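## Task

Carry the yellow sponge from the desk to the bookcase's lowest shelf. At the end the hatched zone before the door must be empty; the coffee table may be shifted. Release the sponge and back away from it. The robot must not tip over or finish leaning.

## Robot and tools

ROBOT. A Hello Robot Stretch 3 with one arm: a two-wheeled base (0.33 m long, 0.34 m wide), a lift on a mast, and a telescoping arm that reaches out to the robot's RIGHT side. The base cannot slide sideways, so reaching further forward means driving. Turning in place pivots about the point halfway between the drive wheels, 0.05 m behind the front edge. Stowed (arm in, wrist folded), the wrist pokes 0.06 m past the right side and a spin sweeps a 0.28 m radius; an unfolded level gripper reaches beyond that.

FRAMES. Base frame: origin on the floor between the drive wheels, x forward, y left, z up. hand_pose is reported in it, at the point where closed fingertips meet; with all wrist joints at zero, that frame's x points up, y back along the arm toward the mast, z toward the rear. Odometry frame is the base frame at the start; heading is positive to the left, from -3.142 to 3.142.

execute_actions takes "actions", a list run in order. Each action may hold "robot", "steps" (1 to 450 control steps at 30 per second; default 1) and "until". {"steps": n} alone just waits. Inside "robot":
- "base": exactly one of {"translate_m": d}, a relative drive in metres from the base's current spot, forward positive, |d| at most 1; or {"rotate_rad": d}, a relative turn in place, left (counter-clockwise seen from above) positive, |d| at most 3.2. Offsets count from where the base is when that command begins.
- "joints": absolute targets by name, any subset; unnamed joints keep their old targets. lift_m 0 to 1.1 (arm height on mast); arm_m 0 to 0.52 (extension); wrist_yaw_rad -1.345 to 4.42 (0 along the arm, positive toward the front, 3.0 folded over the base); wrist_pitch_rad -1.57 to 0.451 (0 level, negative tips fingers down); wrist_roll_rad -2.911 to 2.911 (0 fingers side by side); gripper_m -0.089 to 0.179 (larger is wider; real fingertip gap is 0.007 m smaller near closed, 0.025 m smaller fully open, zero below 0.007); head_pan_rad -3.953 to 1.73 (0 ahead, positive left, -1.57 faces along the arm); head_tilt_rad -1.53 to 0.419 (negative looks down). Metres and radians.
- "contact_limits": {"arm_m": effort %} from 1 to 100, the motor effort at which that arm motion halts; lower is gentler. It lasts until the next arm_m command.
- A list of up to 8 commands instead of one, executed in sequence, may include {"pause_s": s} (max 15). Each starts once the prior one finishes "done" (off_target also passes for base and gripper).
- {"stop": true} brakes everything and clears the queue.
Base and joint motions in one command start together and keep going across later calls. Any new command acts immediately and discards the remainder of an older queue. An out-of-range or malformed value rejects the whole call.

"until" ends an action early. {"robot": {"status": "ended"}} fires once nothing reads "moving" and no queue runs; use it with steps 450 to wait for completion. Fields can also be compared, e.g. {"lift_m": [">", 0.3]} or ["!=", "moving"]; numbers compare as printed (joints to 3 decimals, translate/rotate to 4). {"any": {"status": "ended"}} fires when the first motion or the queue finishes.

zoom_image: {"camera": one of head_camera, nav_camera, wrist_camera, "region": [x0, y0, x1, y1]} in pixels from the top-left, at most 504 by 504; it enlarges part of that camera's latest image. finished_scene: {"scene": n} ends the scene permanently and reports success; only call it once everything is still.

RESULTS. Each result is a snapshot plus one image per camera. base_status shows progress as (moved of goal). Status words: moving, done, off_target (rested short and may still push), contact_stop (arm or lift hit something and went slack), time_out, stopped, not_commanded, torque_fault (a wrist servo shut off for 10 s; joint limp, goals refused). joint_goals, measured_speeds, refusals, queue (idle/running/done/dropped/stopped) and queue_left appear too. Lines starting "refused:" or "dropped:" name the failed goal (counted from 0); "replaced:" is informational. robot.on_its_own appears when the robot altered a goal, a joint is slack or off, a motor strains at rest, or base_tilt drifts 3 degrees or more. lidar_m: 12 distances from the origin, 30-degree sectors starting straight ahead and going counter-clockwise (4th left, 7th behind, 10th right), in a plane 0.17 m up; "-" means nothing seen. wrist_depth_mm and head_depth_mm are 7x7 median depth grids. motor_effort is % of max, peak in brackets; positive pushes toward higher values. gripper_m reading and "done" do not prove a grasp; check images.

SPEED. Fast base (0.30 m/s, 1.9 rad/s) only when lift_m < 0.30, arm_m < 0.03 and wrist_yaw_rad > 2.54; otherwise 0.10 m/s and 0.63 rad/s.

GRIPPING. Close to a value below the object's width to hold it; release by opening at least 0.02 past where the pads first touched. Over-squeezing triggers a force guard and can let things slip; send a different value to re-grip.

AVOID. Fold or unfold the wrist only with lift_m between 0.32 and 0.95, wrist_pitch_rad -0.4 and roll near 0; after folding, the lift may go down to 0.25. With yaw below -0.4 keep pitch at -0.5 or lower. Pushing into something rigid with the gripper above roughly 0.45 m can tip the robot, and repeat pushes after a contact_stop are worse; raising the contact limit makes this likelier. Do not drive while holding, hooking or pressing on something fixed, and avoid snagging furniture, especially reversing. If tilting, reverse the last move in small steps, pull the gripper free, and lower lift_m to about 0.2 if still leaning. Wrist, head and base have no contact stop. Avoid drops, slams and hard shoves; loose objects may occasionally be nudged by outside pushes.

Each tool is called as name([rows], argument=value, ...), one row to a line, values as JSON.

## Session

execute_actions(actions=[])

Scene clock: 0.00 s.
robot.base_odometry: x=+0.000 y=+0.000 heading=+0.000 (m, m, rad; robot's odometry frame)
robot.turned_by_wheels: +0.000 (rad since the last result)
robot.turned_by_imu: +0.000 (rad since the last result)
robot.base_tilt: forward=-1.0 right=-0.8 (deg)
robot.lidar_m: 1.50 2.28 2.61 2.43 2.09 1.78 1.77 2.03 1.70 2.16 2.06 1.36
robot.head_depth_mm: 1754 1854 1844 1839 1807 1809 1527 / 1773 1894 1879 1879 1877 1864 1516 / 1789 1934 1895 1923 1888 1881 1509 / 1796 1991 1968 1951 1956 1931 1488 / 1802 2036 2010 2018 1998 1972 1492 / 1827 2074 2055 2056 2048 2044 1568 / 1846 2131 2135 2103 2097 2064 2059
robot.base_status: not_commanded
robot.joint_positions: lift_m=+0.593 arm_m=+0.002 wrist_yaw_rad=+2.874 wrist_pitch_rad=-0.580 wrist_roll_rad=-0.015 gripper_m=+0.037 head_pan_rad=+0.011 head_tilt_rad=+0.003
robot.joint_goals: lift_m=+0.593 arm_m=+0.002 wrist_yaw_rad=+2.874 wrist_pitch_rad=-0.580 wrist_roll_rad=-0.015 gripper_m=+0.037 head_pan_rad=+0.011 head_tilt_rad=+0.003
robot.joint_status: lift_m=not_commanded arm_m=not_commanded wrist_yaw_rad=not_commanded wrist_pitch_rad=not_commanded wrist_roll_rad=not_commanded gripper_m=not_commanded head_pan_rad=not_commanded head_tilt_rad=not_commanded
robot.measured_speeds: translate_m=+0.000 rotate_rad=+0.000 lift_m=+0.000 arm_m=+0.000 wrist_yaw_rad=+0.000 wrist_pitch_rad=+0.000 wrist_roll_rad=+0.000 head_pan_rad=+0.000 head_tilt_rad=+0.000
robot: refusals=0 queue=idle queue_left=0
robot.motor_effort: left_wheel=+1 right_wheel=+0 lift_m=+32 arm_m=+0 wrist_yaw_rad=+0 wrist_pitch_rad=+6 wrist_roll_rad=+1 gripper_m=+1 head_pan_rad=+1 head_tilt_rad=+2 (%)
robot.hand_pose: x=+0.0319 y=+0.0471 z=+0.5707 quat_wxyz=(+0.290, +0.693, +0.112, +0.650) (m; robot's base frame)
robot.wrist_depth_mm: - - - - - - - / - - - - - - - / - - - - - - - / - - - - - 993 938 / 930 930 930 876 865 841 813 / 815 798 - 758 738 742 730 / 712 703 - 707 669 659 656
pictures: head_camera (sideways: a quarter turn clockwise sets it upright), nav_camera (sideways: a quarter turn counterclockwise sets it upright), wrist_camera
Images, in order (width x height): head_camera 896x504, nav_camera 672x504, wrist_camera 644x364.

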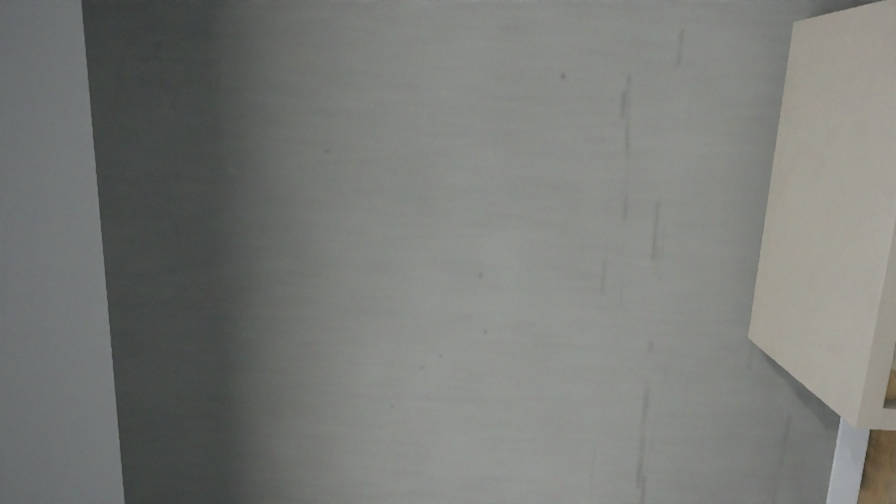

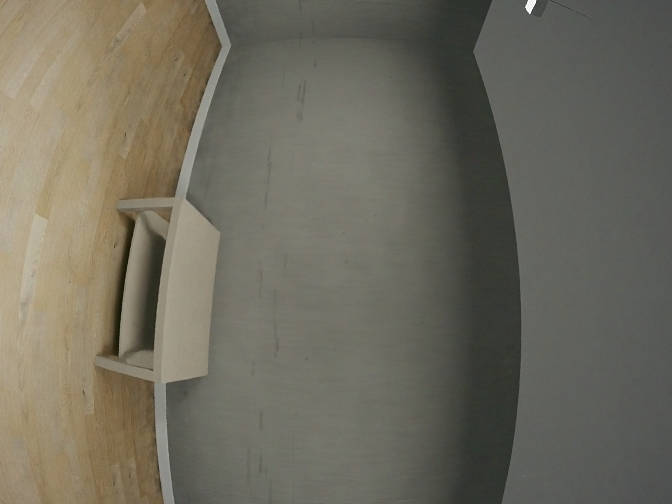

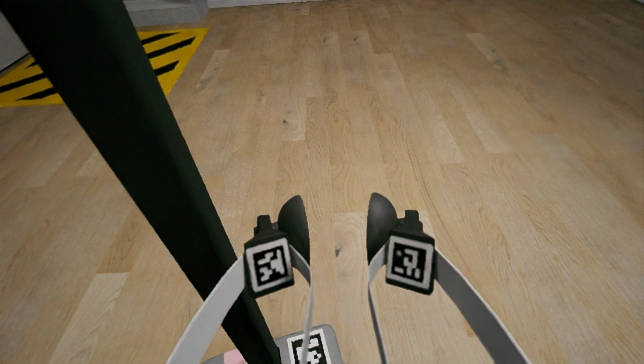

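Look around.

execute_actions([
  {"robot":{"joints":{"head_pan_rad":-1.6,"head_tilt_rad":-0.4}},"steps":90,"until":{"robot":{"status":"ended"}}},
])

execute_actions([
  {"robot":{"joints":{"head_pan_rad":-3.2,"head_tilt_rad":-0.4}},"steps":90,"until":{"robot":{"status":"ended"}}},
])

execute_actions([
  {"robot":{"joints":{"head_pan_rad":1.6,"head_tilt_rad":-0.4}},"steps":150,"until":{"robot":{"status":"ended"}}},
])

Scene clock: 6.17 s.
robot.base_odometry: x=+0.000 y=+0.000 heading=+0.000 (m, m, rad; robot's odometry frame)
robot.turned_by_wheels: +0.000 (rad since the last result)
robot.turned_by_imu: -0.001 (rad since the last result)
robot.base_tilt: forward=-1.1 right=-0.8 (deg)
robot.lidar_m: 1.49 2.28 2.61 2.43 2.07 1.78 1.77 2.03 1.69 2.16 2.06 1.36
robot.head_depth_mm: 1746 1882 1948 2096 2252 1791 1427 / 1785 1907 1958 2193 2182 1779 1424 / 1799 1943 1948 2216 2320 1751 1415 / 1854 1983 1899 2298 2339 1755 1402 / 1894 2011 1873 2326 2307 1750 1393 / 1931 2070 2081 2370 2287 1717 1388 / 1972 2108 2015 2405 2175 1723 1387
robot.base_status: not_commanded
robot.joint_positions: lift_m=+0.593 arm_m=+0.002 wrist_yaw_rad=+2.874 wrist_pitch_rad=-0.580 wrist_roll_rad=-0.015 gripper_m=+0.037 head_pan_rad=-1.593 head_tilt_rad=-0.395
robot.joint_goals: lift_m=+0.593 arm_m=+0.002 wrist_yaw_rad=+2.874 wrist_pitch_rad=-0.580 wrist_roll_rad=-0.015 gripper_m=+0.037 head_pan_rad=-1.600 head_tilt_rad=-0.400
robot.joint_status: lift_m=not_commanded arm_m=not_commanded wrist_yaw_rad=not_commanded wrist_pitch_rad=not_commanded wrist_roll_rad=not_commanded gripper_m=not_commanded head_pan_rad=done head_tilt_rad=done
robot.measured_speeds: translate_m=+0.000 rotate_rad=+0.000 lift_m=+0.000 arm_m=+0.000 wrist_yaw_rad=+0.000 wrist_pitch_rad=+0.000 wrist_roll_rad=+0.000 head_pan_rad=+0.000 head_tilt_rad=+0.000
robot: refusals=0 queue=done queue_left=0
robot.motor_effort: left_wheel=+1(1) right_wheel=+1(0) lift_m=+32(32) arm_m=+0(0) wrist_yaw_rad=-1(1) wrist_pitch_rad=+6(6) wrist_roll_rad=+0(0) gripper_m=+0(1) head_pan_rad=-4(38) head_tilt_rad=-1(19) (%)
robot.hand_pose: x=+0.0319 y=+0.0471 z=+0.5707 quat_wxyz=(+0.290, +0.693, +0.112, +0.650) (m; robot's base frame)
robot.wrist_depth_mm: - - - - - - - / - - - - - - - / - - - - - - - / - - - - - 973 944 / 930 920 934 869 872 840 823 / 806 784 - 757 736 742 732 / 711 711 - 704 674 661 654
pictures: head_camera (sideways: a quarter turn clockwise sets it upright), nav_camera (sideways: a quarter turn counterclockwise sets it upright), wrist_camera
Images, in order (width x height): head_camera 896x504, nav_camera 672x504, wrist_camera 644x364.

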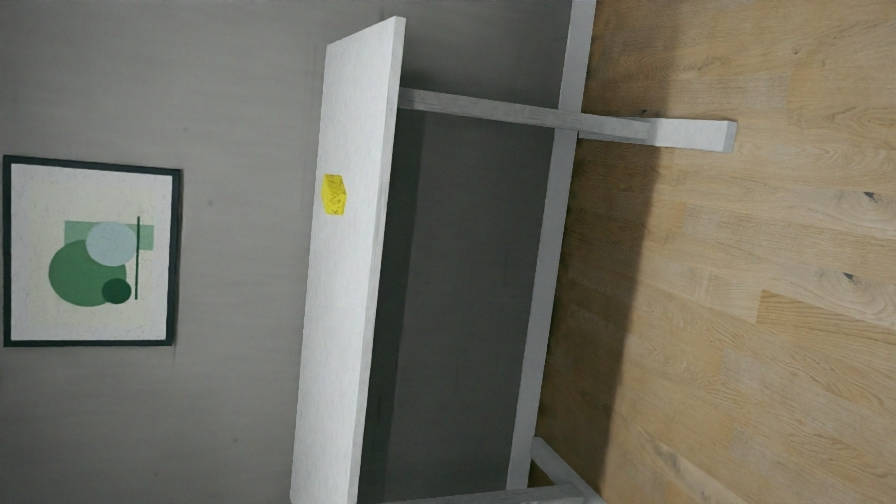

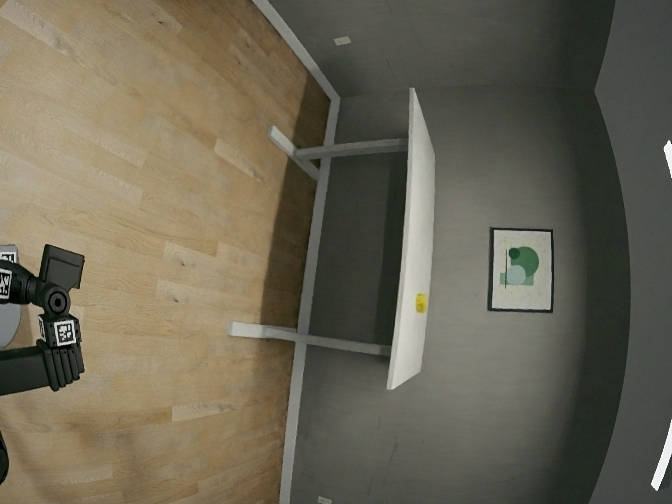

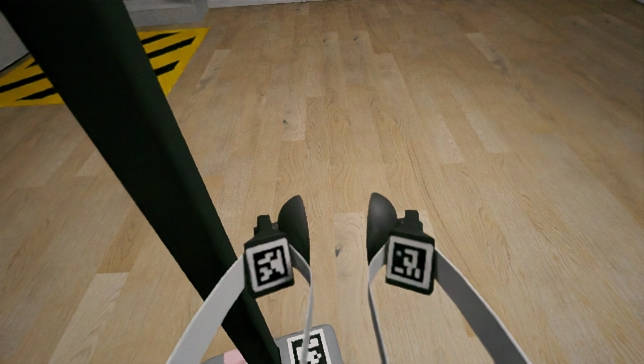

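Scene clock: 7.57 s.
robot.base_odometry: x=+0.000 y=+0.000 heading=+0.000 (m, m, rad; robot's odometry frame)
robot.turned_by_wheels: +0.000 (rad since the last result)
robot.turned_by_imu: +0.000 (rad since the last result)
robot.base_tilt: forward=-1.1 right=-0.8 (deg)
robot.lidar_m: 1.49 2.28 2.60 2.42 2.08 1.78 1.77 2.04 1.69 2.16 2.06 1.36
robot.head_depth_mm: 1463 1544 1652 1758 1872 1775 1428 / 1470 1568 1672 1786 1940 1769 1403 / 1495 1596 1704 1822 1970 1784 1410 / 1517 1629 1734 1864 2017 1768 1399 / 1539 1649 1763 1900 2034 1726 1385 / 1560 1679 1798 1948 2071 1726 1404 / 1598 1690 1837 1986 2103 1724 1389
robot.base_status: not_commanded
robot.joint_positions: lift_m=+0.593 arm_m=+0.002 wrist_yaw_rad=+2.874 wrist_pitch_rad=-0.580 wrist_roll_rad=-0.015 gripper_m=+0.037 head_pan_rad=-3.193 head_tilt_rad=-0.395
robot.joint_goals: lift_m=+0.593 arm_m=+0.002 wrist_yaw_rad=+2.874 wrist_pitch_rad=-0.580 wrist_roll_rad=-0.015 gripper_m=+0.037 head_pan_rad=-3.200 head_tilt_rad=-0.400
robot.joint_status: lift_m=not_commanded arm_m=not_commanded wrist_yaw_rad=not_commanded wrist_pitch_rad=not_commanded wrist_roll_rad=not_commanded gripper_m=not_commanded head_pan_rad=done head_tilt_rad=done
robot.measured_speeds: translate_m=+0.000 rotate_rad=+0.000 lift_m=+0.000 arm_m=+0.000 wrist_yaw_rad=+0.000 wrist_pitch_rad=+0.000 wrist_roll_rad=+0.000 head_pan_rad=+0.000 head_tilt_rad=+0.000
robot: refusals=0 queue=done queue_left=0
robot.motor_effort: left_wheel=+1(1) right_wheel=+0(0) lift_m=+32(32) arm_m=+0(0) wrist_yaw_rad=-1(1) wrist_pitch_rad=+6(6) wrist_roll_rad=+1(1) gripper_m=+0(0) head_pan_rad=-2(40) head_tilt_rad=-2(1) (%)
robot.hand_pose: x=+0.0319 y=+0.0471 z=+0.5707 quat_wxyz=(+0.290, +0.693, +0.112, +0.650) (m; robot's base frame)
robot.wrist_depth_mm: - - - - - - - / - - - - - - - / - - - - - - - / - - - - - 963 952 / 947 920 919 877 869 840 823 / 808 803 - 765 717 731 730 / 712 707 - 702 667 661 647
pictures: head_camera (sideways: a quarter turn clockwise sets it upright), nav_camera (sideways: a quarter turn counterclockwise sets it upright), wrist_camera
Images, in order (width x height): head_camera 896x504, nav_camera 672x504, wrist_camera 644x364.

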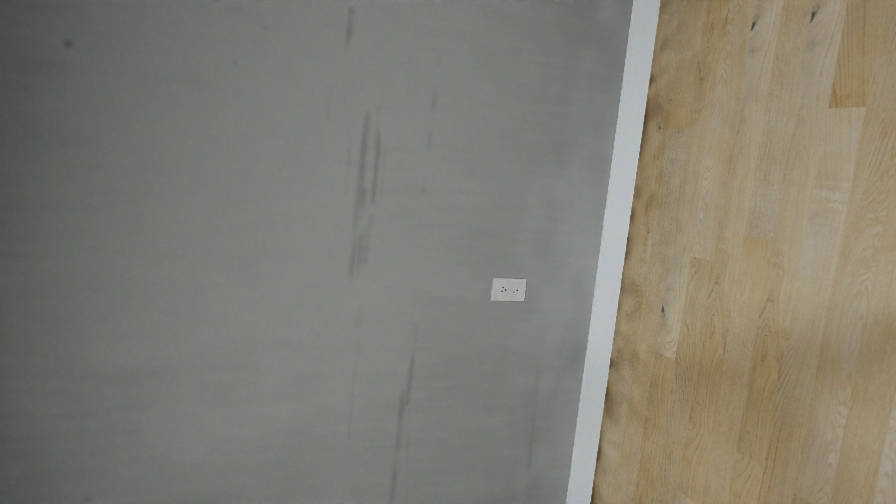

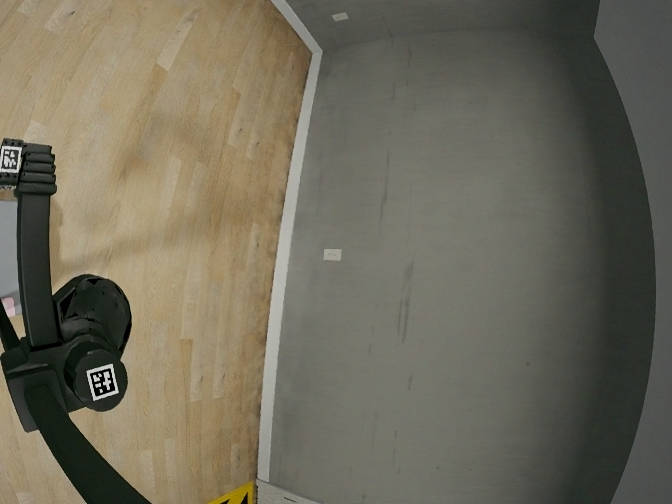

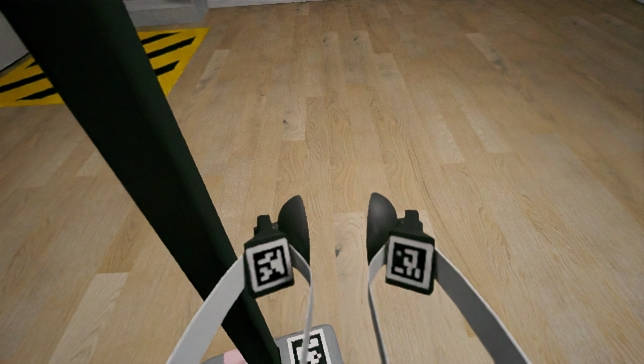

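Scene clock: 10.47 s.
robot.base_odometry: x=+0.000 y=+0.000 heading=+0.000 (m, m, rad; robot's odometry frame)
robot.turned_by_wheels: +0.000 (rad since the last result)
robot.turned_by_imu: -0.001 (rad since the last result)
robot.base_tilt: forward=-1.1 right=-0.8 (deg)
robot.lidar_m: 1.50 2.29 2.60 2.42 2.07 1.77 1.78 2.02 1.69 2.15 2.06 1.36
robot.head_depth_mm: 2108 2250 2377 2540 2378 1782 1418 / 2165 2297 2460 2620 2331 1767 1415 / 2198 2369 2514 2693 2322 1747 1409 / 2282 2394 2583 2772 2336 1759 1407 / 2298 2492 2551 2736 2321 1750 1402 / 2367 2569 2648 2810 2295 1731 1394 / 2428 2575 2666 2752 2241 1708 1381
robot.base_status: not_commanded
robot.joint_positions: lift_m=+0.593 arm_m=+0.002 wrist_yaw_rad=+2.874 wrist_pitch_rad=-0.580 wrist_roll_rad=-0.015 gripper_m=+0.037 head_pan_rad=+1.593 head_tilt_rad=-0.395
robot.joint_goals: lift_m=+0.593 arm_m=+0.002 wrist_yaw_rad=+2.874 wrist_pitch_rad=-0.580 wrist_roll_rad=-0.015 gripper_m=+0.037 head_pan_rad=+1.600 head_tilt_rad=-0.400
robot.joint_status: lift_m=not_commanded arm_m=not_commanded wrist_yaw_rad=not_commanded wrist_pitch_rad=not_commanded wrist_roll_rad=not_commanded gripper_m=not_commanded head_pan_rad=done head_tilt_rad=done
robot.measured_speeds: translate_m=+0.000 rotate_rad=+0.000 lift_m=+0.000 arm_m=+0.000 wrist_yaw_rad=+0.000 wrist_pitch_rad=+0.000 wrist_roll_rad=+0.000 head_pan_rad=+0.000 head_tilt_rad=+0.000
robot: refusals=0 queue=done queue_left=0
robot.motor_effort: left_wheel=+0(1) right_wheel=+0(0) lift_m=+32(32) arm_m=+0(0) wrist_yaw_rad=-1(0) wrist_pitch_rad=+6(6) wrist_roll_rad=+1(0) gripper_m=-1(0) head_pan_rad=+4(40) head_tilt_rad=-1(2) (%)
robot.hand_pose: x=+0.0319 y=+0.0471 z=+0.5707 quat_wxyz=(+0.290, +0.693, +0.112, +0.650) (m; robot's base frame)
robot.wrist_depth_mm: - - - - - - - / - - - - - - - / - - - - - - - / - - - - - 978 956 / 934 917 908 893 890 832 834 / 830 798 - 771 727 743 733 / 715 707 - 697 664 663 648
pictures: head_camera (sideways: a quarter turn clockwise sets it upright), nav_camera (sideways: a quarter turn counterclockwise sets it upright), wrist_camera
Images, in order (width x height): head_camera 896x504, nav_camera 672x504, wrist_camera 644x364.

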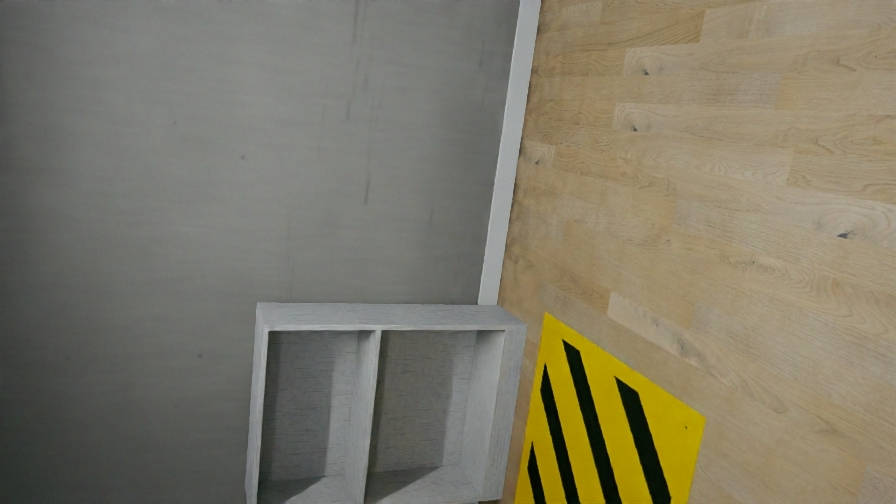

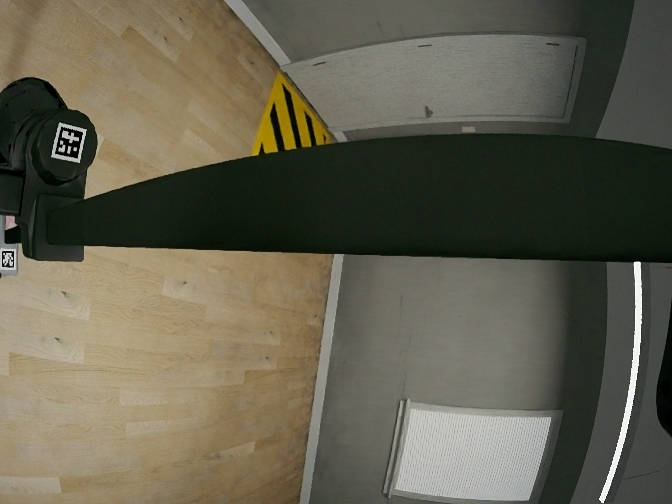

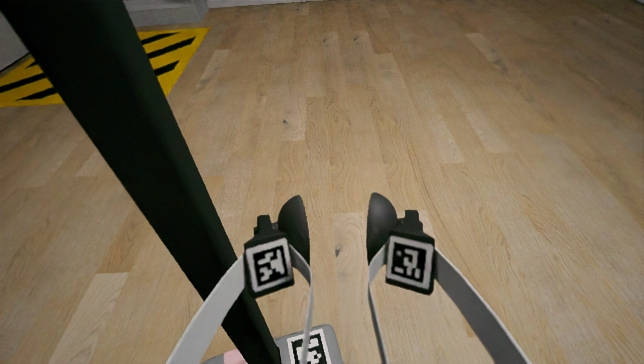

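execute_actions([
  {"robot":[{"base":{"rotate_rad":-1.57},"joints":{"head_pan_rad":-1.57,"head_tilt_rad":-0.7,"lift_m":0.93}},{"base":{"translate_m":1.0}},{"base":{"translate_m":0.2}},{"base":{"rotate_rad":1.57}}],"steps":450,"until":{"robot":{"status":"ended"}}},
  {"steps":450,"until":{"robot":{"status":"ended"}}},
])

Scene clock: 40.23 s.
robot.base_odometry: x=+0.001 y=-1.200 heading=+0.000 (m, m, rad; robot's odometry frame)
robot.turned_by_wheels: +0.000 (rad since the last result)
robot.turned_by_imu: -0.010 (rad since the last result)
robot.base_tilt: forward=-1.0 right=-0.8 (deg)
robot.lidar_m: 1.69 1.40 2.06 3.60 2.43 2.07 2.07 0.65 0.70 1.01 1.01 1.69
robot.head_depth_mm: 801 887 742 531 476 - 1129 / 821 905 735 547 464 - 1145 / 839 921 724 543 448 - - / 856 934 716 538 444 - - / 875 951 708 536 442 - 1148 / 900 964 700 531 427 373 1145 / 920 983 694 526 423 381 1157
robot.base_status: done (rotate_rad +1.5699 of +1.5700)
robot.joint_positions: lift_m=+0.930 arm_m=+0.002 wrist_yaw_rad=+2.874 wrist_pitch_rad=-0.580 wrist_roll_rad=-0.015 gripper_m=+0.037 head_pan_rad=-1.563 head_tilt_rad=-0.691
robot.joint_goals: lift_m=+0.930 arm_m=+0.002 wrist_yaw_rad=+2.874 wrist_pitch_rad=-0.580 wrist_roll_rad=-0.015 gripper_m=+0.037 head_pan_rad=-1.570 head_tilt_rad=-0.700
robot.joint_status: lift_m=done arm_m=not_commanded wrist_yaw_rad=not_commanded wrist_pitch_rad=not_commanded wrist_roll_rad=not_commanded gripper_m=not_commanded head_pan_rad=done head_tilt_rad=done
robot.measured_speeds: translate_m=+0.000 rotate_rad=+0.000 lift_m=+0.000 arm_m=+0.000 wrist_yaw_rad=+0.000 wrist_pitch_rad=+0.000 wrist_roll_rad=+0.000 head_pan_rad=+0.000 head_tilt_rad=+0.000
robot: refusals=0 queue=done queue_left=0
robot.motor_effort: left_wheel=-1(8) right_wheel=+2(5) lift_m=+39(41) arm_m=+0(0) wrist_yaw_rad=+0(1) wrist_pitch_rad=+6(6) wrist_roll_rad=+0(0) gripper_m=+0(0) head_pan_rad=-3(38) head_tilt_rad=-3(17) (%)
robot.hand_pose: x=+0.0319 y=+0.0470 z=+0.9079 quat_wxyz=(+0.290, +0.693, +0.112, +0.650) (m; robot's base frame)
robot.wrist_depth_mm: - - - - - - - / - - - - - - - / - - - - - - - / - - - - - - - / - - - - - - - / - - - - - - - / - - 997 - 984 981 974
pictures: head_camera (sideways: a quarter turn clockwise sets it upright), nav_camera (sideways: a quarter turn counterclockwise sets it upright), wrist_camera
Images, in order (width x height): head_camera 896x504, nav_camera 672x504, wrist_camera 644x364.

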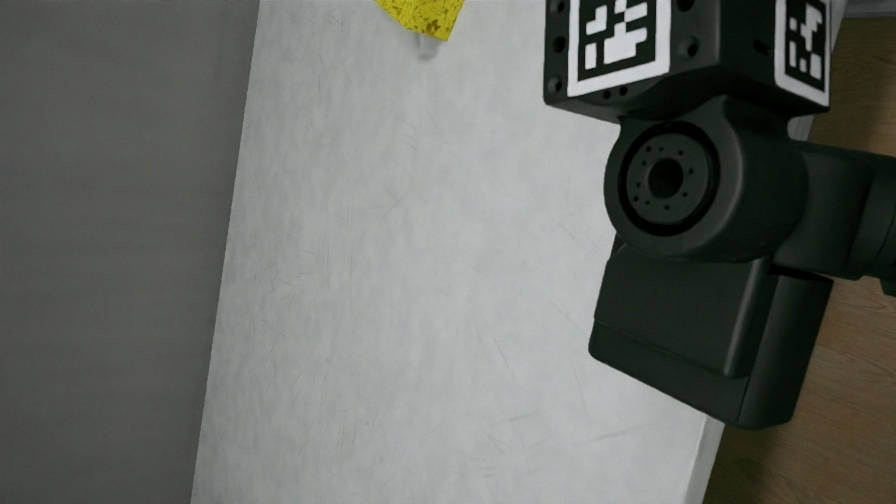

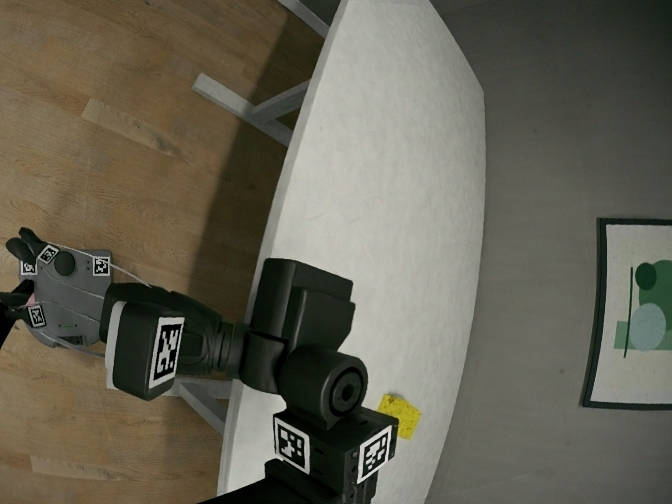

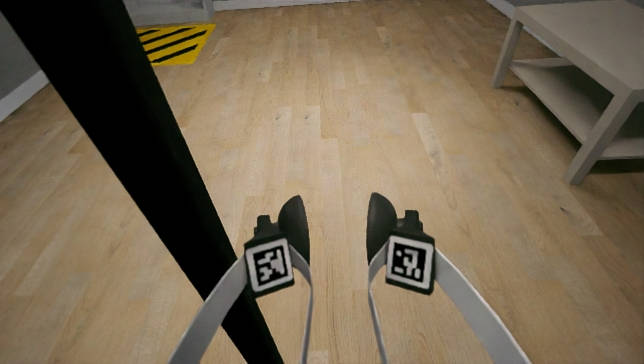

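execute_actions([
  {"robot":[{"base":{"translate_m":-0.3},"joints":{"lift_m":0.95,"wrist_pitch_rad":-0.4,"wrist_roll_rad":0}},{"joints":{"wrist_yaw_rad":1.6}},{"joints":{"lift_m":1.08,"wrist_pitch_rad":0,"gripper_m":0.17}},{"joints":{"wrist_yaw_rad":0}}],"steps":450,"until":{"robot":{"status":"ended"}}},
])

Scene clock: 58.43 s.
robot.base_odometry: x=-0.299 y=-1.200 heading=-0.001 (m, m, rad; robot's odometry frame)
robot.turned_by_wheels: -0.001 (rad since the last result)
robot.turned_by_imu: -0.015 (rad since the last result)
robot.base_tilt: forward=-1.1 right=-0.9 (deg)
robot.lidar_m: 1.95 1.62 3.70 3.58 2.13 1.81 1.81 1.15 0.52 0.98 1.11 1.23
robot.head_depth_mm: - - - - - 366 314 / - - - - - 360 313 / - - - - - 354 323 / - 934 - 536 419 360 329 / 846 918 675 532 428 358 1101 / 861 912 698 530 425 356 1119 / 884 954 695 526 422 354 1132
robot.base_status: off_target (translate_m -0.2998 of -0.3000)
robot.joint_positions: lift_m=+1.080 arm_m=+0.002 wrist_yaw_rad=+0.003 wrist_pitch_rad=-0.021 wrist_roll_rad=-0.007 gripper_m=+0.170 head_pan_rad=-1.564 head_tilt_rad=-0.692
robot.joint_goals: lift_m=+1.080 arm_m=+0.002 wrist_yaw_rad=+0.000 wrist_pitch_rad=+0.000 wrist_roll_rad=+0.000 gripper_m=+0.170 head_pan_rad=-1.570 head_tilt_rad=-0.700
robot.joint_status: lift_m=done arm_m=not_commanded wrist_yaw_rad=done wrist_pitch_rad=done wrist_roll_rad=done gripper_m=done head_pan_rad=done head_tilt_rad=done
robot.measured_speeds: translate_m=+0.000 rotate_rad=+0.000 lift_m=+0.000 arm_m=+0.000 wrist_yaw_rad=+0.000 wrist_pitch_rad=+0.000 wrist_roll_rad=+0.000 head_pan_rad=+0.000 head_tilt_rad=+0.000
robot: refusals=0 queue=done queue_left=0
robot.on_its_own: left_wheel is at rest, and its effort (-41) is outside its rest range (-18 to +18)
robot.motor_effort: left_wheel=-41(70) right_wheel=+1(28) lift_m=+38(35) arm_m=+0(0) wrist_yaw_rad=-3(3) wrist_pitch_rad=+10(12) wrist_roll_rad=+4(4) gripper_m=+1(87) head_pan_rad=-2(4) head_tilt_rad=-2(3) (%)
robot.hand_pose: x=-0.0207 y=-0.4027 z=+1.1891 quat_wxyz=(+0.710, +0.009, -0.704, -0.007) (m; robot's base frame)
robot.wrist_depth_mm: 938 814 761 695 667 627 587 / 964 883 799 738 686 646 602 / 999 913 852 769 705 670 623 / - 955 877 806 743 698 645 / 936 944 854 799 744 715 653 / 623 - 581 564 553 514 - / 469 459 446 389 425 417 409
pictures: head_camera (sideways: a quarter turn clockwise sets it upright), nav_camera (sideways: a quarter turn counterclockwise sets it upright), wrist_camera
Images, in order (width x height): head_camera 896x504, nav_camera 672x504, wrist_camera 644x364.

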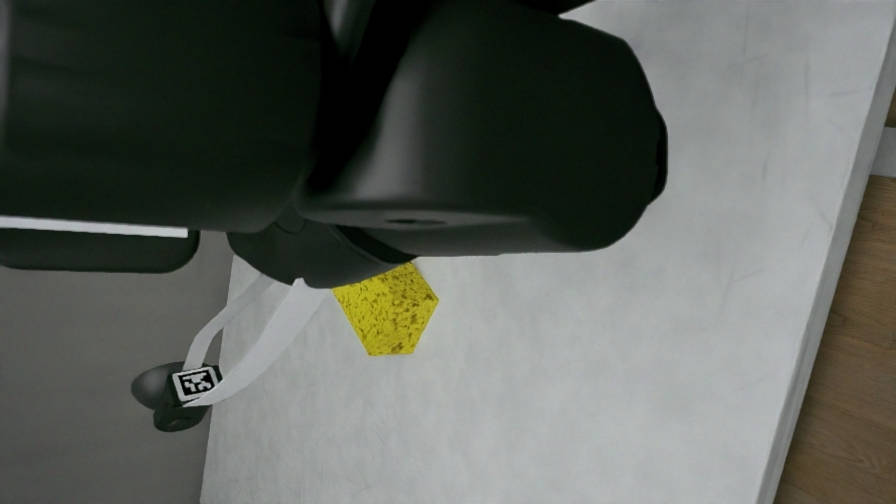

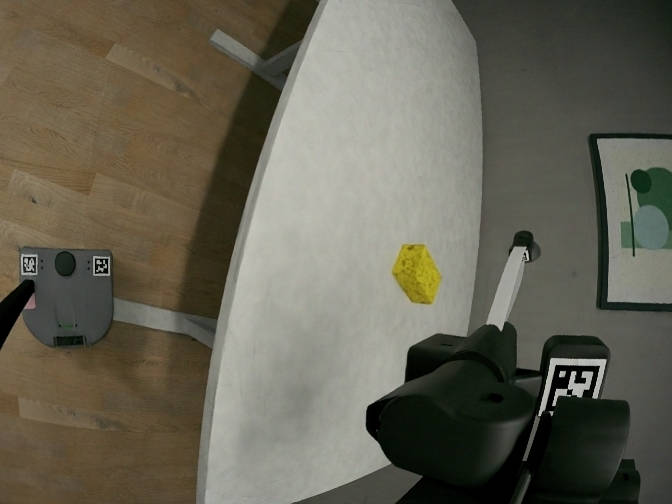

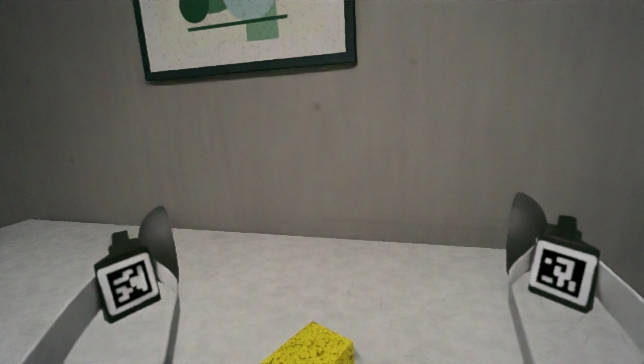

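execute_actions([
  {"robot":{"joints":{"lift_m":0.96}},"steps":200,"until":{"robot":{"status":"ended"}}},
])

Scene clock: 64.70 s.
robot.base_odometry: x=-0.299 y=-1.200 heading=-0.001 (m, m, rad; robot's odometry frame)
robot.turned_by_wheels: +0.000 (rad since the last result)
robot.turned_by_imu: -0.001 (rad since the last result)
robot.base_tilt: forward=-1.1 right=-0.8 (deg)
robot.lidar_m: 1.95 1.62 3.72 3.57 2.14 1.81 1.81 1.16 0.52 0.98 1.11 1.22
robot.head_depth_mm: 776 862 739 575 - - - / 791 882 734 537 - - - / 808 892 723 - - - - / 826 911 715 - - - 1106 / 845 922 707 526 427 358 1101 / 866 938 717 519 425 357 1117 / 882 952 694 527 423 354 1136
robot.base_status: off_target (translate_m -0.2998 of -0.3000)
robot.joint_positions: lift_m=+0.960 arm_m=+0.002 wrist_yaw_rad=+0.003 wrist_pitch_rad=-0.020 wrist_roll_rad=-0.007 gripper_m=+0.170 head_pan_rad=-1.564 head_tilt_rad=-0.692
robot.joint_goals: lift_m=+0.960 arm_m=+0.002 wrist_yaw_rad=+0.000 wrist_pitch_rad=+0.000 wrist_roll_rad=+0.000 gripper_m=+0.170 head_pan_rad=-1.570 head_tilt_rad=-0.700
robot.joint_status: lift_m=done arm_m=not_commanded wrist_yaw_rad=done wrist_pitch_rad=done wrist_roll_rad=done gripper_m=done head_pan_rad=done head_tilt_rad=done
robot.measured_speeds: translate_m=+0.000 rotate_rad=+0.000 lift_m=+0.000 arm_m=+0.000 wrist_yaw_rad=+0.000 wrist_pitch_rad=+0.000 wrist_roll_rad=+0.000 head_pan_rad=+0.000 head_tilt_rad=+0.000
robot: refusals=0 queue=done queue_left=0
robot.on_its_own: left_wheel is at rest, and its effort (-41) is outside its rest range (-18 to +18)
robot.motor_effort: left_wheel=-41(41) right_wheel=+1(1) lift_m=+25(39) arm_m=+0(0) wrist_yaw_rad=-4(4) wrist_pitch_rad=+10(10) wrist_roll_rad=+4(4) gripper_m=+1(1) head_pan_rad=-3(2) head_tilt_rad=-2(2) (%)
robot.hand_pose: x=-0.0208 y=-0.4027 z=+1.0696 quat_wxyz=(+0.710, +0.008, -0.704, -0.007) (m; robot's base frame)
robot.wrist_depth_mm: 926 827 773 710 667 625 589 / 953 857 801 746 684 645 603 / - 916 831 769 708 659 622 / - 925 840 775 725 685 643 / 550 570 503 475 460 450 447 / 373 - 313 302 327 306 - / 293 272 266 260 255 249 243
pictures: head_camera (sideways: a quarter turn clockwise sets it upright), nav_camera (sideways: a quarter turn counterclockwise sets it upright), wrist_camera
Images, in order (width x height): head_camera 896x504, nav_camera 672x504, wrist_camera 644x364.

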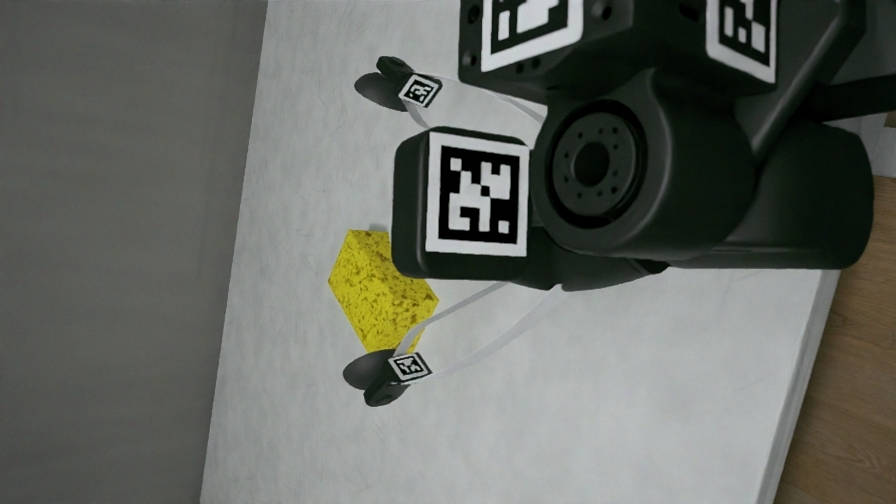

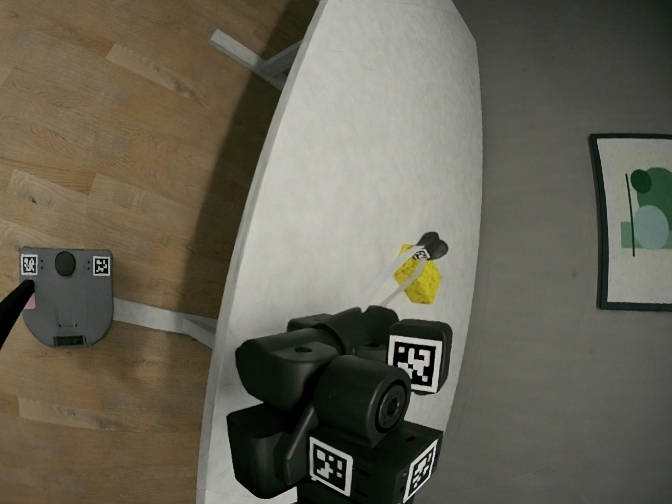

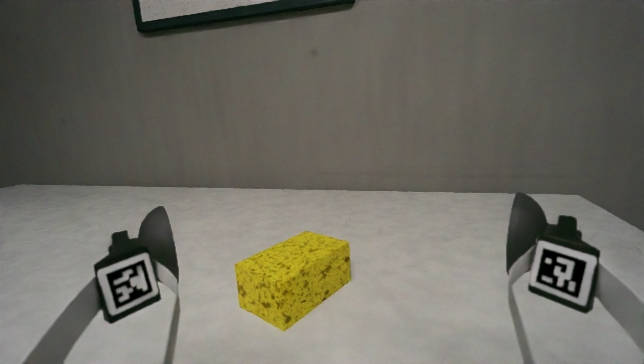

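execute_actions([
  {"robot":{"base":{"translate_m":0.03},"joints":{"lift_m":0.87}},"steps":200,"until":{"robot":{"status":"ended"}}},
])

Scene clock: 70.07 s.
robot.base_odometry: x=-0.269 y=-1.200 heading=+0.000 (m, m, rad; robot's odometry frame)
robot.turned_by_wheels: +0.001 (rad since the last result)
robot.turned_by_imu: +0.004 (rad since the last result)
robot.base_tilt: forward=-1.1 right=-0.9 (deg)
robot.lidar_m: 1.92 1.59 3.71 3.56 2.16 1.84 1.84 1.16 0.53 0.98 1.12 1.20
robot.head_depth_mm: 779 872 737 549 440 - - / 800 885 727 567 437 - - / 819 895 721 542 461 - - / 834 917 713 528 - - - / 856 922 704 538 429 357 1122 / 876 946 698 537 425 356 1136 / 894 956 691 525 423 354 1155
robot.base_status: done (translate_m +0.0300 of +0.0300)
robot.joint_positions: lift_m=+0.883 arm_m=+0.002 wrist_yaw_rad=+0.000 wrist_pitch_rad=+0.012 wrist_roll_rad=-0.010 gripper_m=+0.170 head_pan_rad=-1.564 head_tilt_rad=-0.694
robot.joint_goals: lift_m=+0.883 arm_m=+0.002 wrist_yaw_rad=+0.000 wrist_pitch_rad=+0.000 wrist_roll_rad=+0.000 gripper_m=+0.170 head_pan_rad=-1.570 head_tilt_rad=-0.700
robot.joint_status: lift_m=contact_stop arm_m=not_commanded wrist_yaw_rad=done wrist_pitch_rad=done wrist_roll_rad=done gripper_m=done head_pan_rad=done head_tilt_rad=done
robot.measured_speeds: translate_m=+0.000 rotate_rad=+0.000 lift_m=+0.001 arm_m=+0.000 wrist_yaw_rad=+0.000 wrist_pitch_rad=-0.024 wrist_roll_rad=+0.000 head_pan_rad=+0.000 head_tilt_rad=+0.000
robot: refusals=0 queue=dropped queue_left=0
robot.on_its_own: lift_m is slack since a contact_stop, until your next command for it (your +0.870 is given up)
robot.motor_effort: left_wheel=+1(41) right_wheel=+1(22) lift_m=+30(33) arm_m=+0(0) wrist_yaw_rad=+0(7) wrist_pitch_rad=-5(28) wrist_roll_rad=+6(11) gripper_m=+1(0) head_pan_rad=-3(2) head_tilt_rad=-2(2) (%)
robot.hand_pose: x=-0.0214 y=-0.4035 z=+1.0011 quat_wxyz=(+0.711, -0.004, -0.703, +0.004) (m; robot's base frame)
robot.wrist_depth_mm: 954 847 790 725 678 631 599 / 986 898 816 763 696 655 610 / - 943 852 771 719 673 631 / 761 701 646 334 537 516 469 / 355 369 318 265 298 290 286 / 231 - 217 211 205 190 - / - 167 164 160 157 154 150
pictures: head_camera (sideways: a quarter turn clockwise sets it upright), nav_camera (sideways: a quarter turn counterclockwise sets it upright), wrist_camera
Images, in order (width x height): head_camera 896x504, nav_camera 672x504, wrist_camera 644x364.

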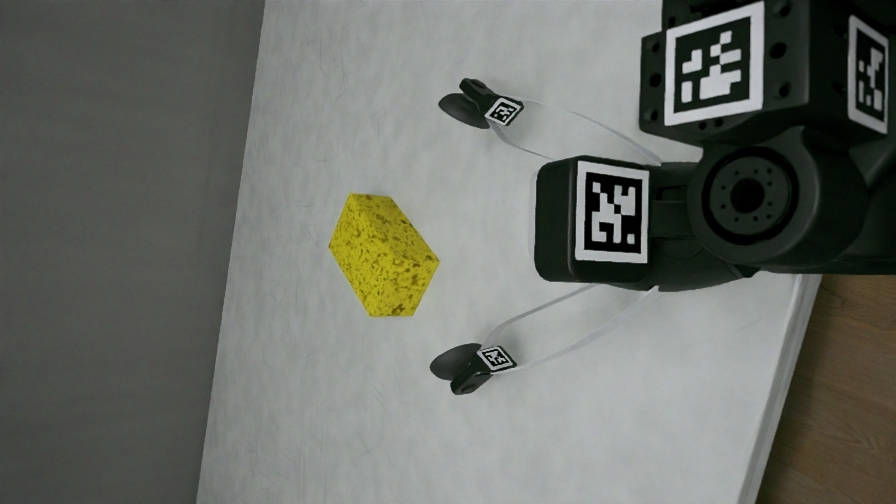

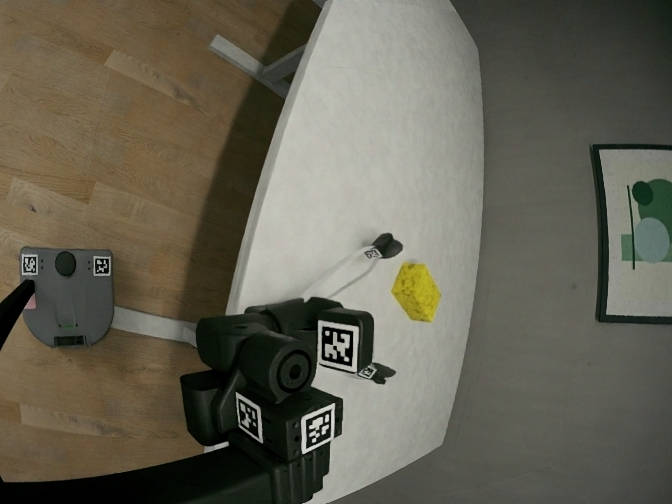

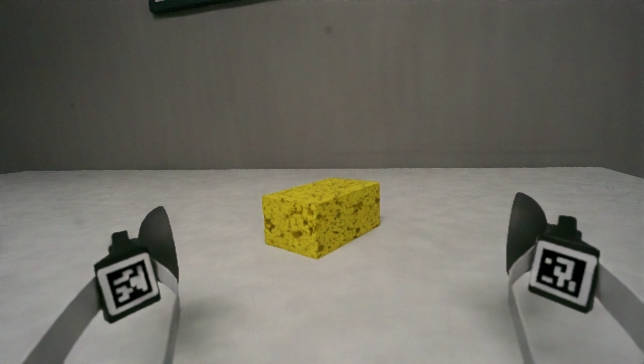

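Touched the desk. Raise slightly, extend, and grip.

execute_actions([
  {"robot":[{"joints":{"lift_m":0.9}},{"joints":{"arm_m":0.12}},{"joints":{"gripper_m":0.0}},{"joints":{"lift_m":0.98}},{"joints":{"arm_m":0.0}}],"steps":400,"until":{"robot":{"status":"ended"}}},
])

Scene clock: 81.57 s.
robot.base_odometry: x=-0.269 y=-1.200 heading=+0.000 (m, m, rad; robot's odometry frame)
robot.turned_by_wheels: +0.000 (rad since the last result)
robot.turned_by_imu: -0.003 (rad since the last result)
robot.base_tilt: forward=-1.1 right=-0.8 (deg)
robot.lidar_m: 1.92 1.59 3.68 3.57 2.17 1.84 1.83 1.16 0.53 0.98 1.12 1.20
robot.head_depth_mm: 781 873 738 - - - - / 799 887 732 567 - - 317 / 816 892 776 - - - 1111 / 836 916 746 - - - 1126 / 854 928 723 531 429 357 1125 / 870 946 698 529 425 355 1137 / 895 955 690 524 423 353 1154
robot.base_status: done (translate_m +0.0300 of +0.0300)
robot.joint_positions: lift_m=+0.980 arm_m=+0.002 wrist_yaw_rad=+0.000 wrist_pitch_rad=-0.018 wrist_roll_rad=-0.007 gripper_m=+0.001 head_pan_rad=-1.564 head_tilt_rad=-0.694
robot.joint_goals: lift_m=+0.980 arm_m=+0.000 wrist_yaw_rad=+0.000 wrist_pitch_rad=+0.000 wrist_roll_rad=+0.000 gripper_m=+0.000 head_pan_rad=-1.570 head_tilt_rad=-0.700
robot.joint_status: lift_m=done arm_m=done wrist_yaw_rad=done wrist_pitch_rad=done wrist_roll_rad=done gripper_m=done head_pan_rad=done head_tilt_rad=done
robot.measured_speeds: translate_m=+0.000 rotate_rad=+0.000 lift_m=+0.000 arm_m=+0.000 wrist_yaw_rad=+0.000 wrist_pitch_rad=+0.000 wrist_roll_rad=+0.000 head_pan_rad=+0.000 head_tilt_rad=+0.000
robot: refusals=0 queue=done queue_left=0
robot.motor_effort: left_wheel=+0(0) right_wheel=+1(1) lift_m=+38(39) arm_m=-2(2) wrist_yaw_rad=+0(1) wrist_pitch_rad=+9(9) wrist_roll_rad=+4(7) gripper_m=-18(95) head_pan_rad=-3(4) head_tilt_rad=-2(2) (%)
robot.hand_pose: x=-0.0214 y=-0.4030 z=+1.0896 quat_wxyz=(+0.710, +0.007, -0.704, -0.007) (m; robot's base frame)
robot.wrist_depth_mm: 940 838 760 715 671 626 593 / 978 879 811 746 703 652 611 / - 930 843 778 725 665 626 / - 971 865 798 730 693 647 / 618 584 615 202 - 495 482 / 410 401 361 165 185 355 347 / 311 308 294 181 268 280 272
pictures: head_camera (sideways: a quarter turn clockwise sets it upright), nav_camera (sideways: a quarter turn counterclockwise sets it upright), wrist_camera
Images, in order (width x height): head_camera 896x504, nav_camera 672x504, wrist_camera 644x364.

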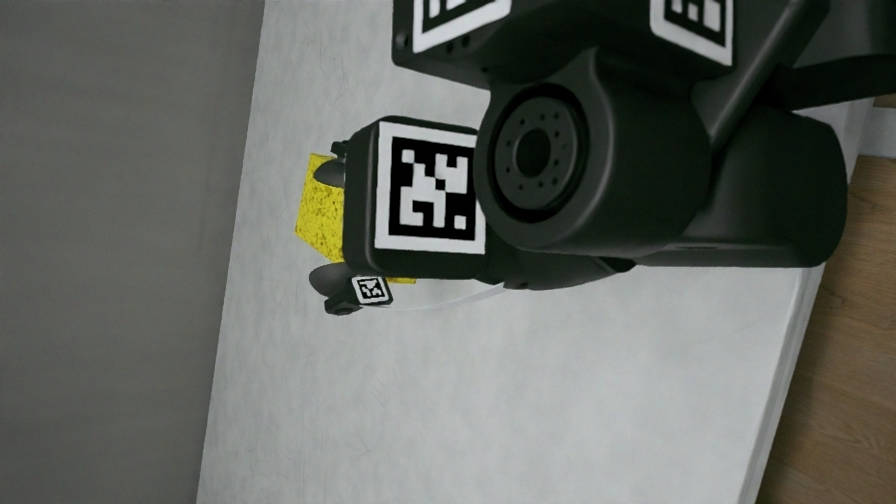

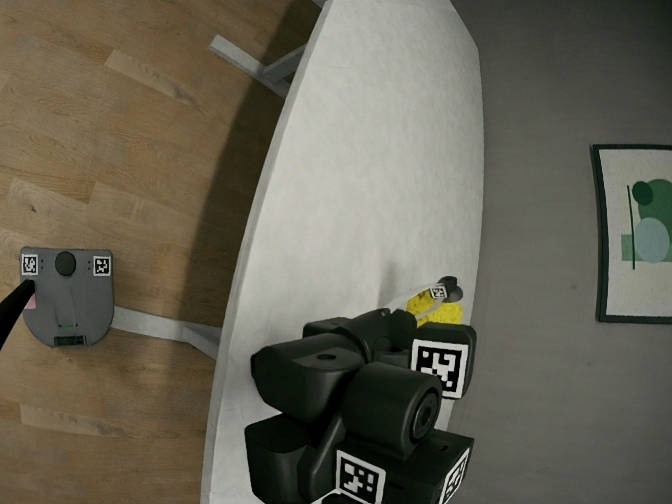

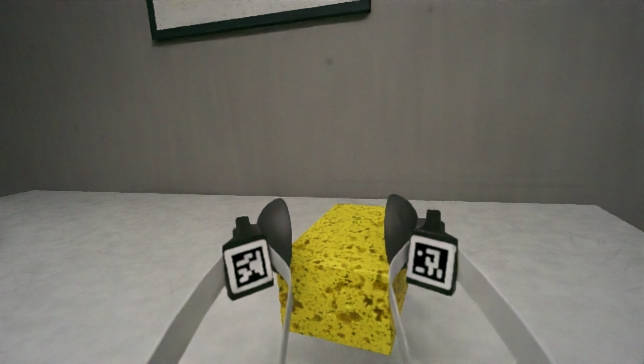

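execute_actions([
  {"robot":[{"base":{"rotate_rad":1.57}},{"base":{"translate_m":0.5}},{"base":{"translate_m":1.0},"joints":{"lift_m":0.15,"head_tilt_rad":-0.9}},{"base":{"translate_m":1.0}},{"base":{"translate_m":0.2}},{"base":{"rotate_rad":1.57}},{"base":{"translate_m":0.33}}],"steps":450,"until":{"robot":{"status":"ended"}}},
  {"steps":450,"until":{"robot":{"status":"ended"}}},
  {"steps":450,"until":{"robot":{"status":"ended"}}},
  {"steps":450,"until":{"robot":{"status":"ended"}}},
])

Scene clock: 133.57 s.
robot.base_odometry: x=-0.597 y=+1.500 heading=+3.140 (m, m, rad; robot's odometry frame)
robot.turned_by_wheels: +3.140 (rad since the last result)
robot.turned_by_imu: +2.838 (rad since the last result)
robot.base_tilt: forward=-1.1 right=-0.8 (deg)
robot.lidar_m: 1.66 1.71 2.22 3.25 2.29 1.73 2.08 1.60 1.10 1.03 1.05 1.01
robot.head_depth_mm: 923 1071 1282 1566 1437 1261 1125 / 910 1060 1267 1547 1439 1259 1123 / 906 1052 1253 1550 1432 1248 1126 / 902 1041 1236 1519 1431 1194 1126 / 892 1031 1230 1513 1406 1240 1102 / 882 1023 1207 1490 1401 1231 1094 / 879 1011 1198 1470 1392 1223 1093
robot.base_status: done (translate_m +0.3300 of +0.3300)
robot.joint_positions: lift_m=+0.150 arm_m=+0.002 wrist_yaw_rad=+0.000 wrist_pitch_rad=-0.019 wrist_roll_rad=-0.006 gripper_m=+0.001 head_pan_rad=-1.564 head_tilt_rad=-0.889
robot.joint_goals: lift_m=+0.150 arm_m=+0.000 wrist_yaw_rad=+0.000 wrist_pitch_rad=+0.000 wrist_roll_rad=+0.000 gripper_m=+0.000 head_pan_rad=-1.570 head_tilt_rad=-0.900
robot.joint_status: lift_m=done arm_m=done wrist_yaw_rad=done wrist_pitch_rad=done wrist_roll_rad=done gripper_m=done head_pan_rad=done head_tilt_rad=done
robot.measured_speeds: translate_m=+0.000 rotate_rad=+0.000 lift_m=+0.000 arm_m=+0.000 wrist_yaw_rad=+0.000 wrist_pitch_rad=+0.000 wrist_roll_rad=+0.000 head_pan_rad=+0.000 head_tilt_rad=+0.000
robot: refusals=0 queue=done queue_left=0
robot.motor_effort: left_wheel=-2(62) right_wheel=+2(27) lift_m=+25(43) arm_m=-2(3) wrist_yaw_rad=-1(3) wrist_pitch_rad=+9(9) wrist_roll_rad=+4(4) gripper_m=-19(17) head_pan_rad=-2(3) head_tilt_rad=-4(15) (%)
robot.hand_pose: x=-0.0214 y=-0.4030 z=+0.2600 quat_wxyz=(+0.710, +0.007, -0.705, -0.007) (m; robot's base frame)
robot.wrist_depth_mm: 714 732 745 750 743 768 787 / 743 754 763 772 780 794 798 / 762 770 781 804 813 822 828 / 799 805 817 833 837 847 860 / 810 823 817 202 - 802 772 / 662 659 581 165 185 572 557 / 498 497 477 180 430 446 437
pictures: head_camera (sideways: a quarter turn clockwise sets it upright), nav_camera (sideways: a quarter turn counterclockwise sets it upright), wrist_camera
Images, in order (width x height): head_camera 896x504, nav_camera 672x504, wrist_camera 644x364.

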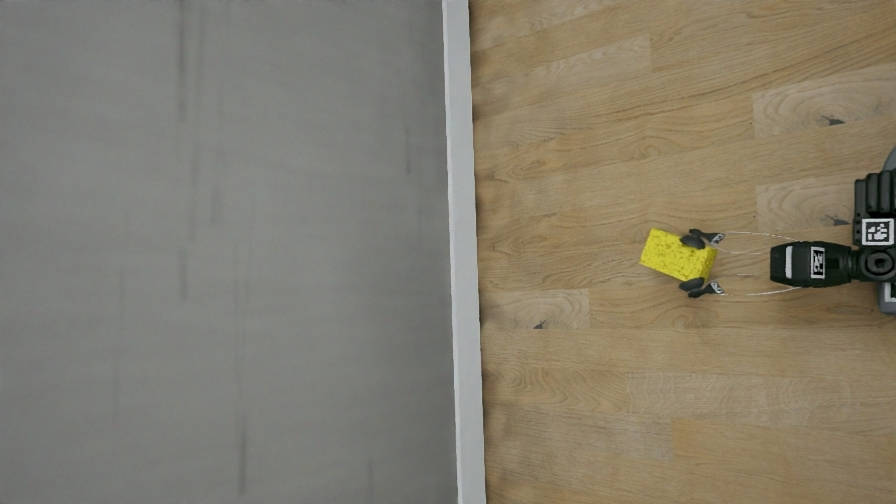

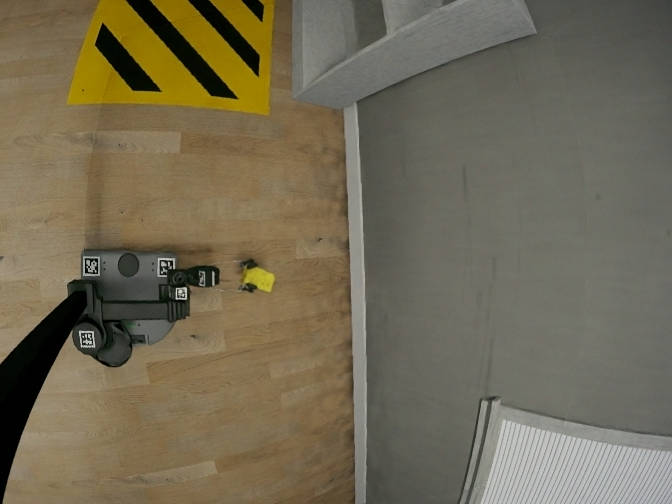

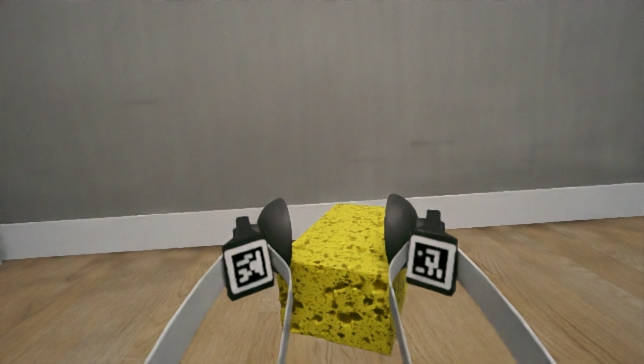

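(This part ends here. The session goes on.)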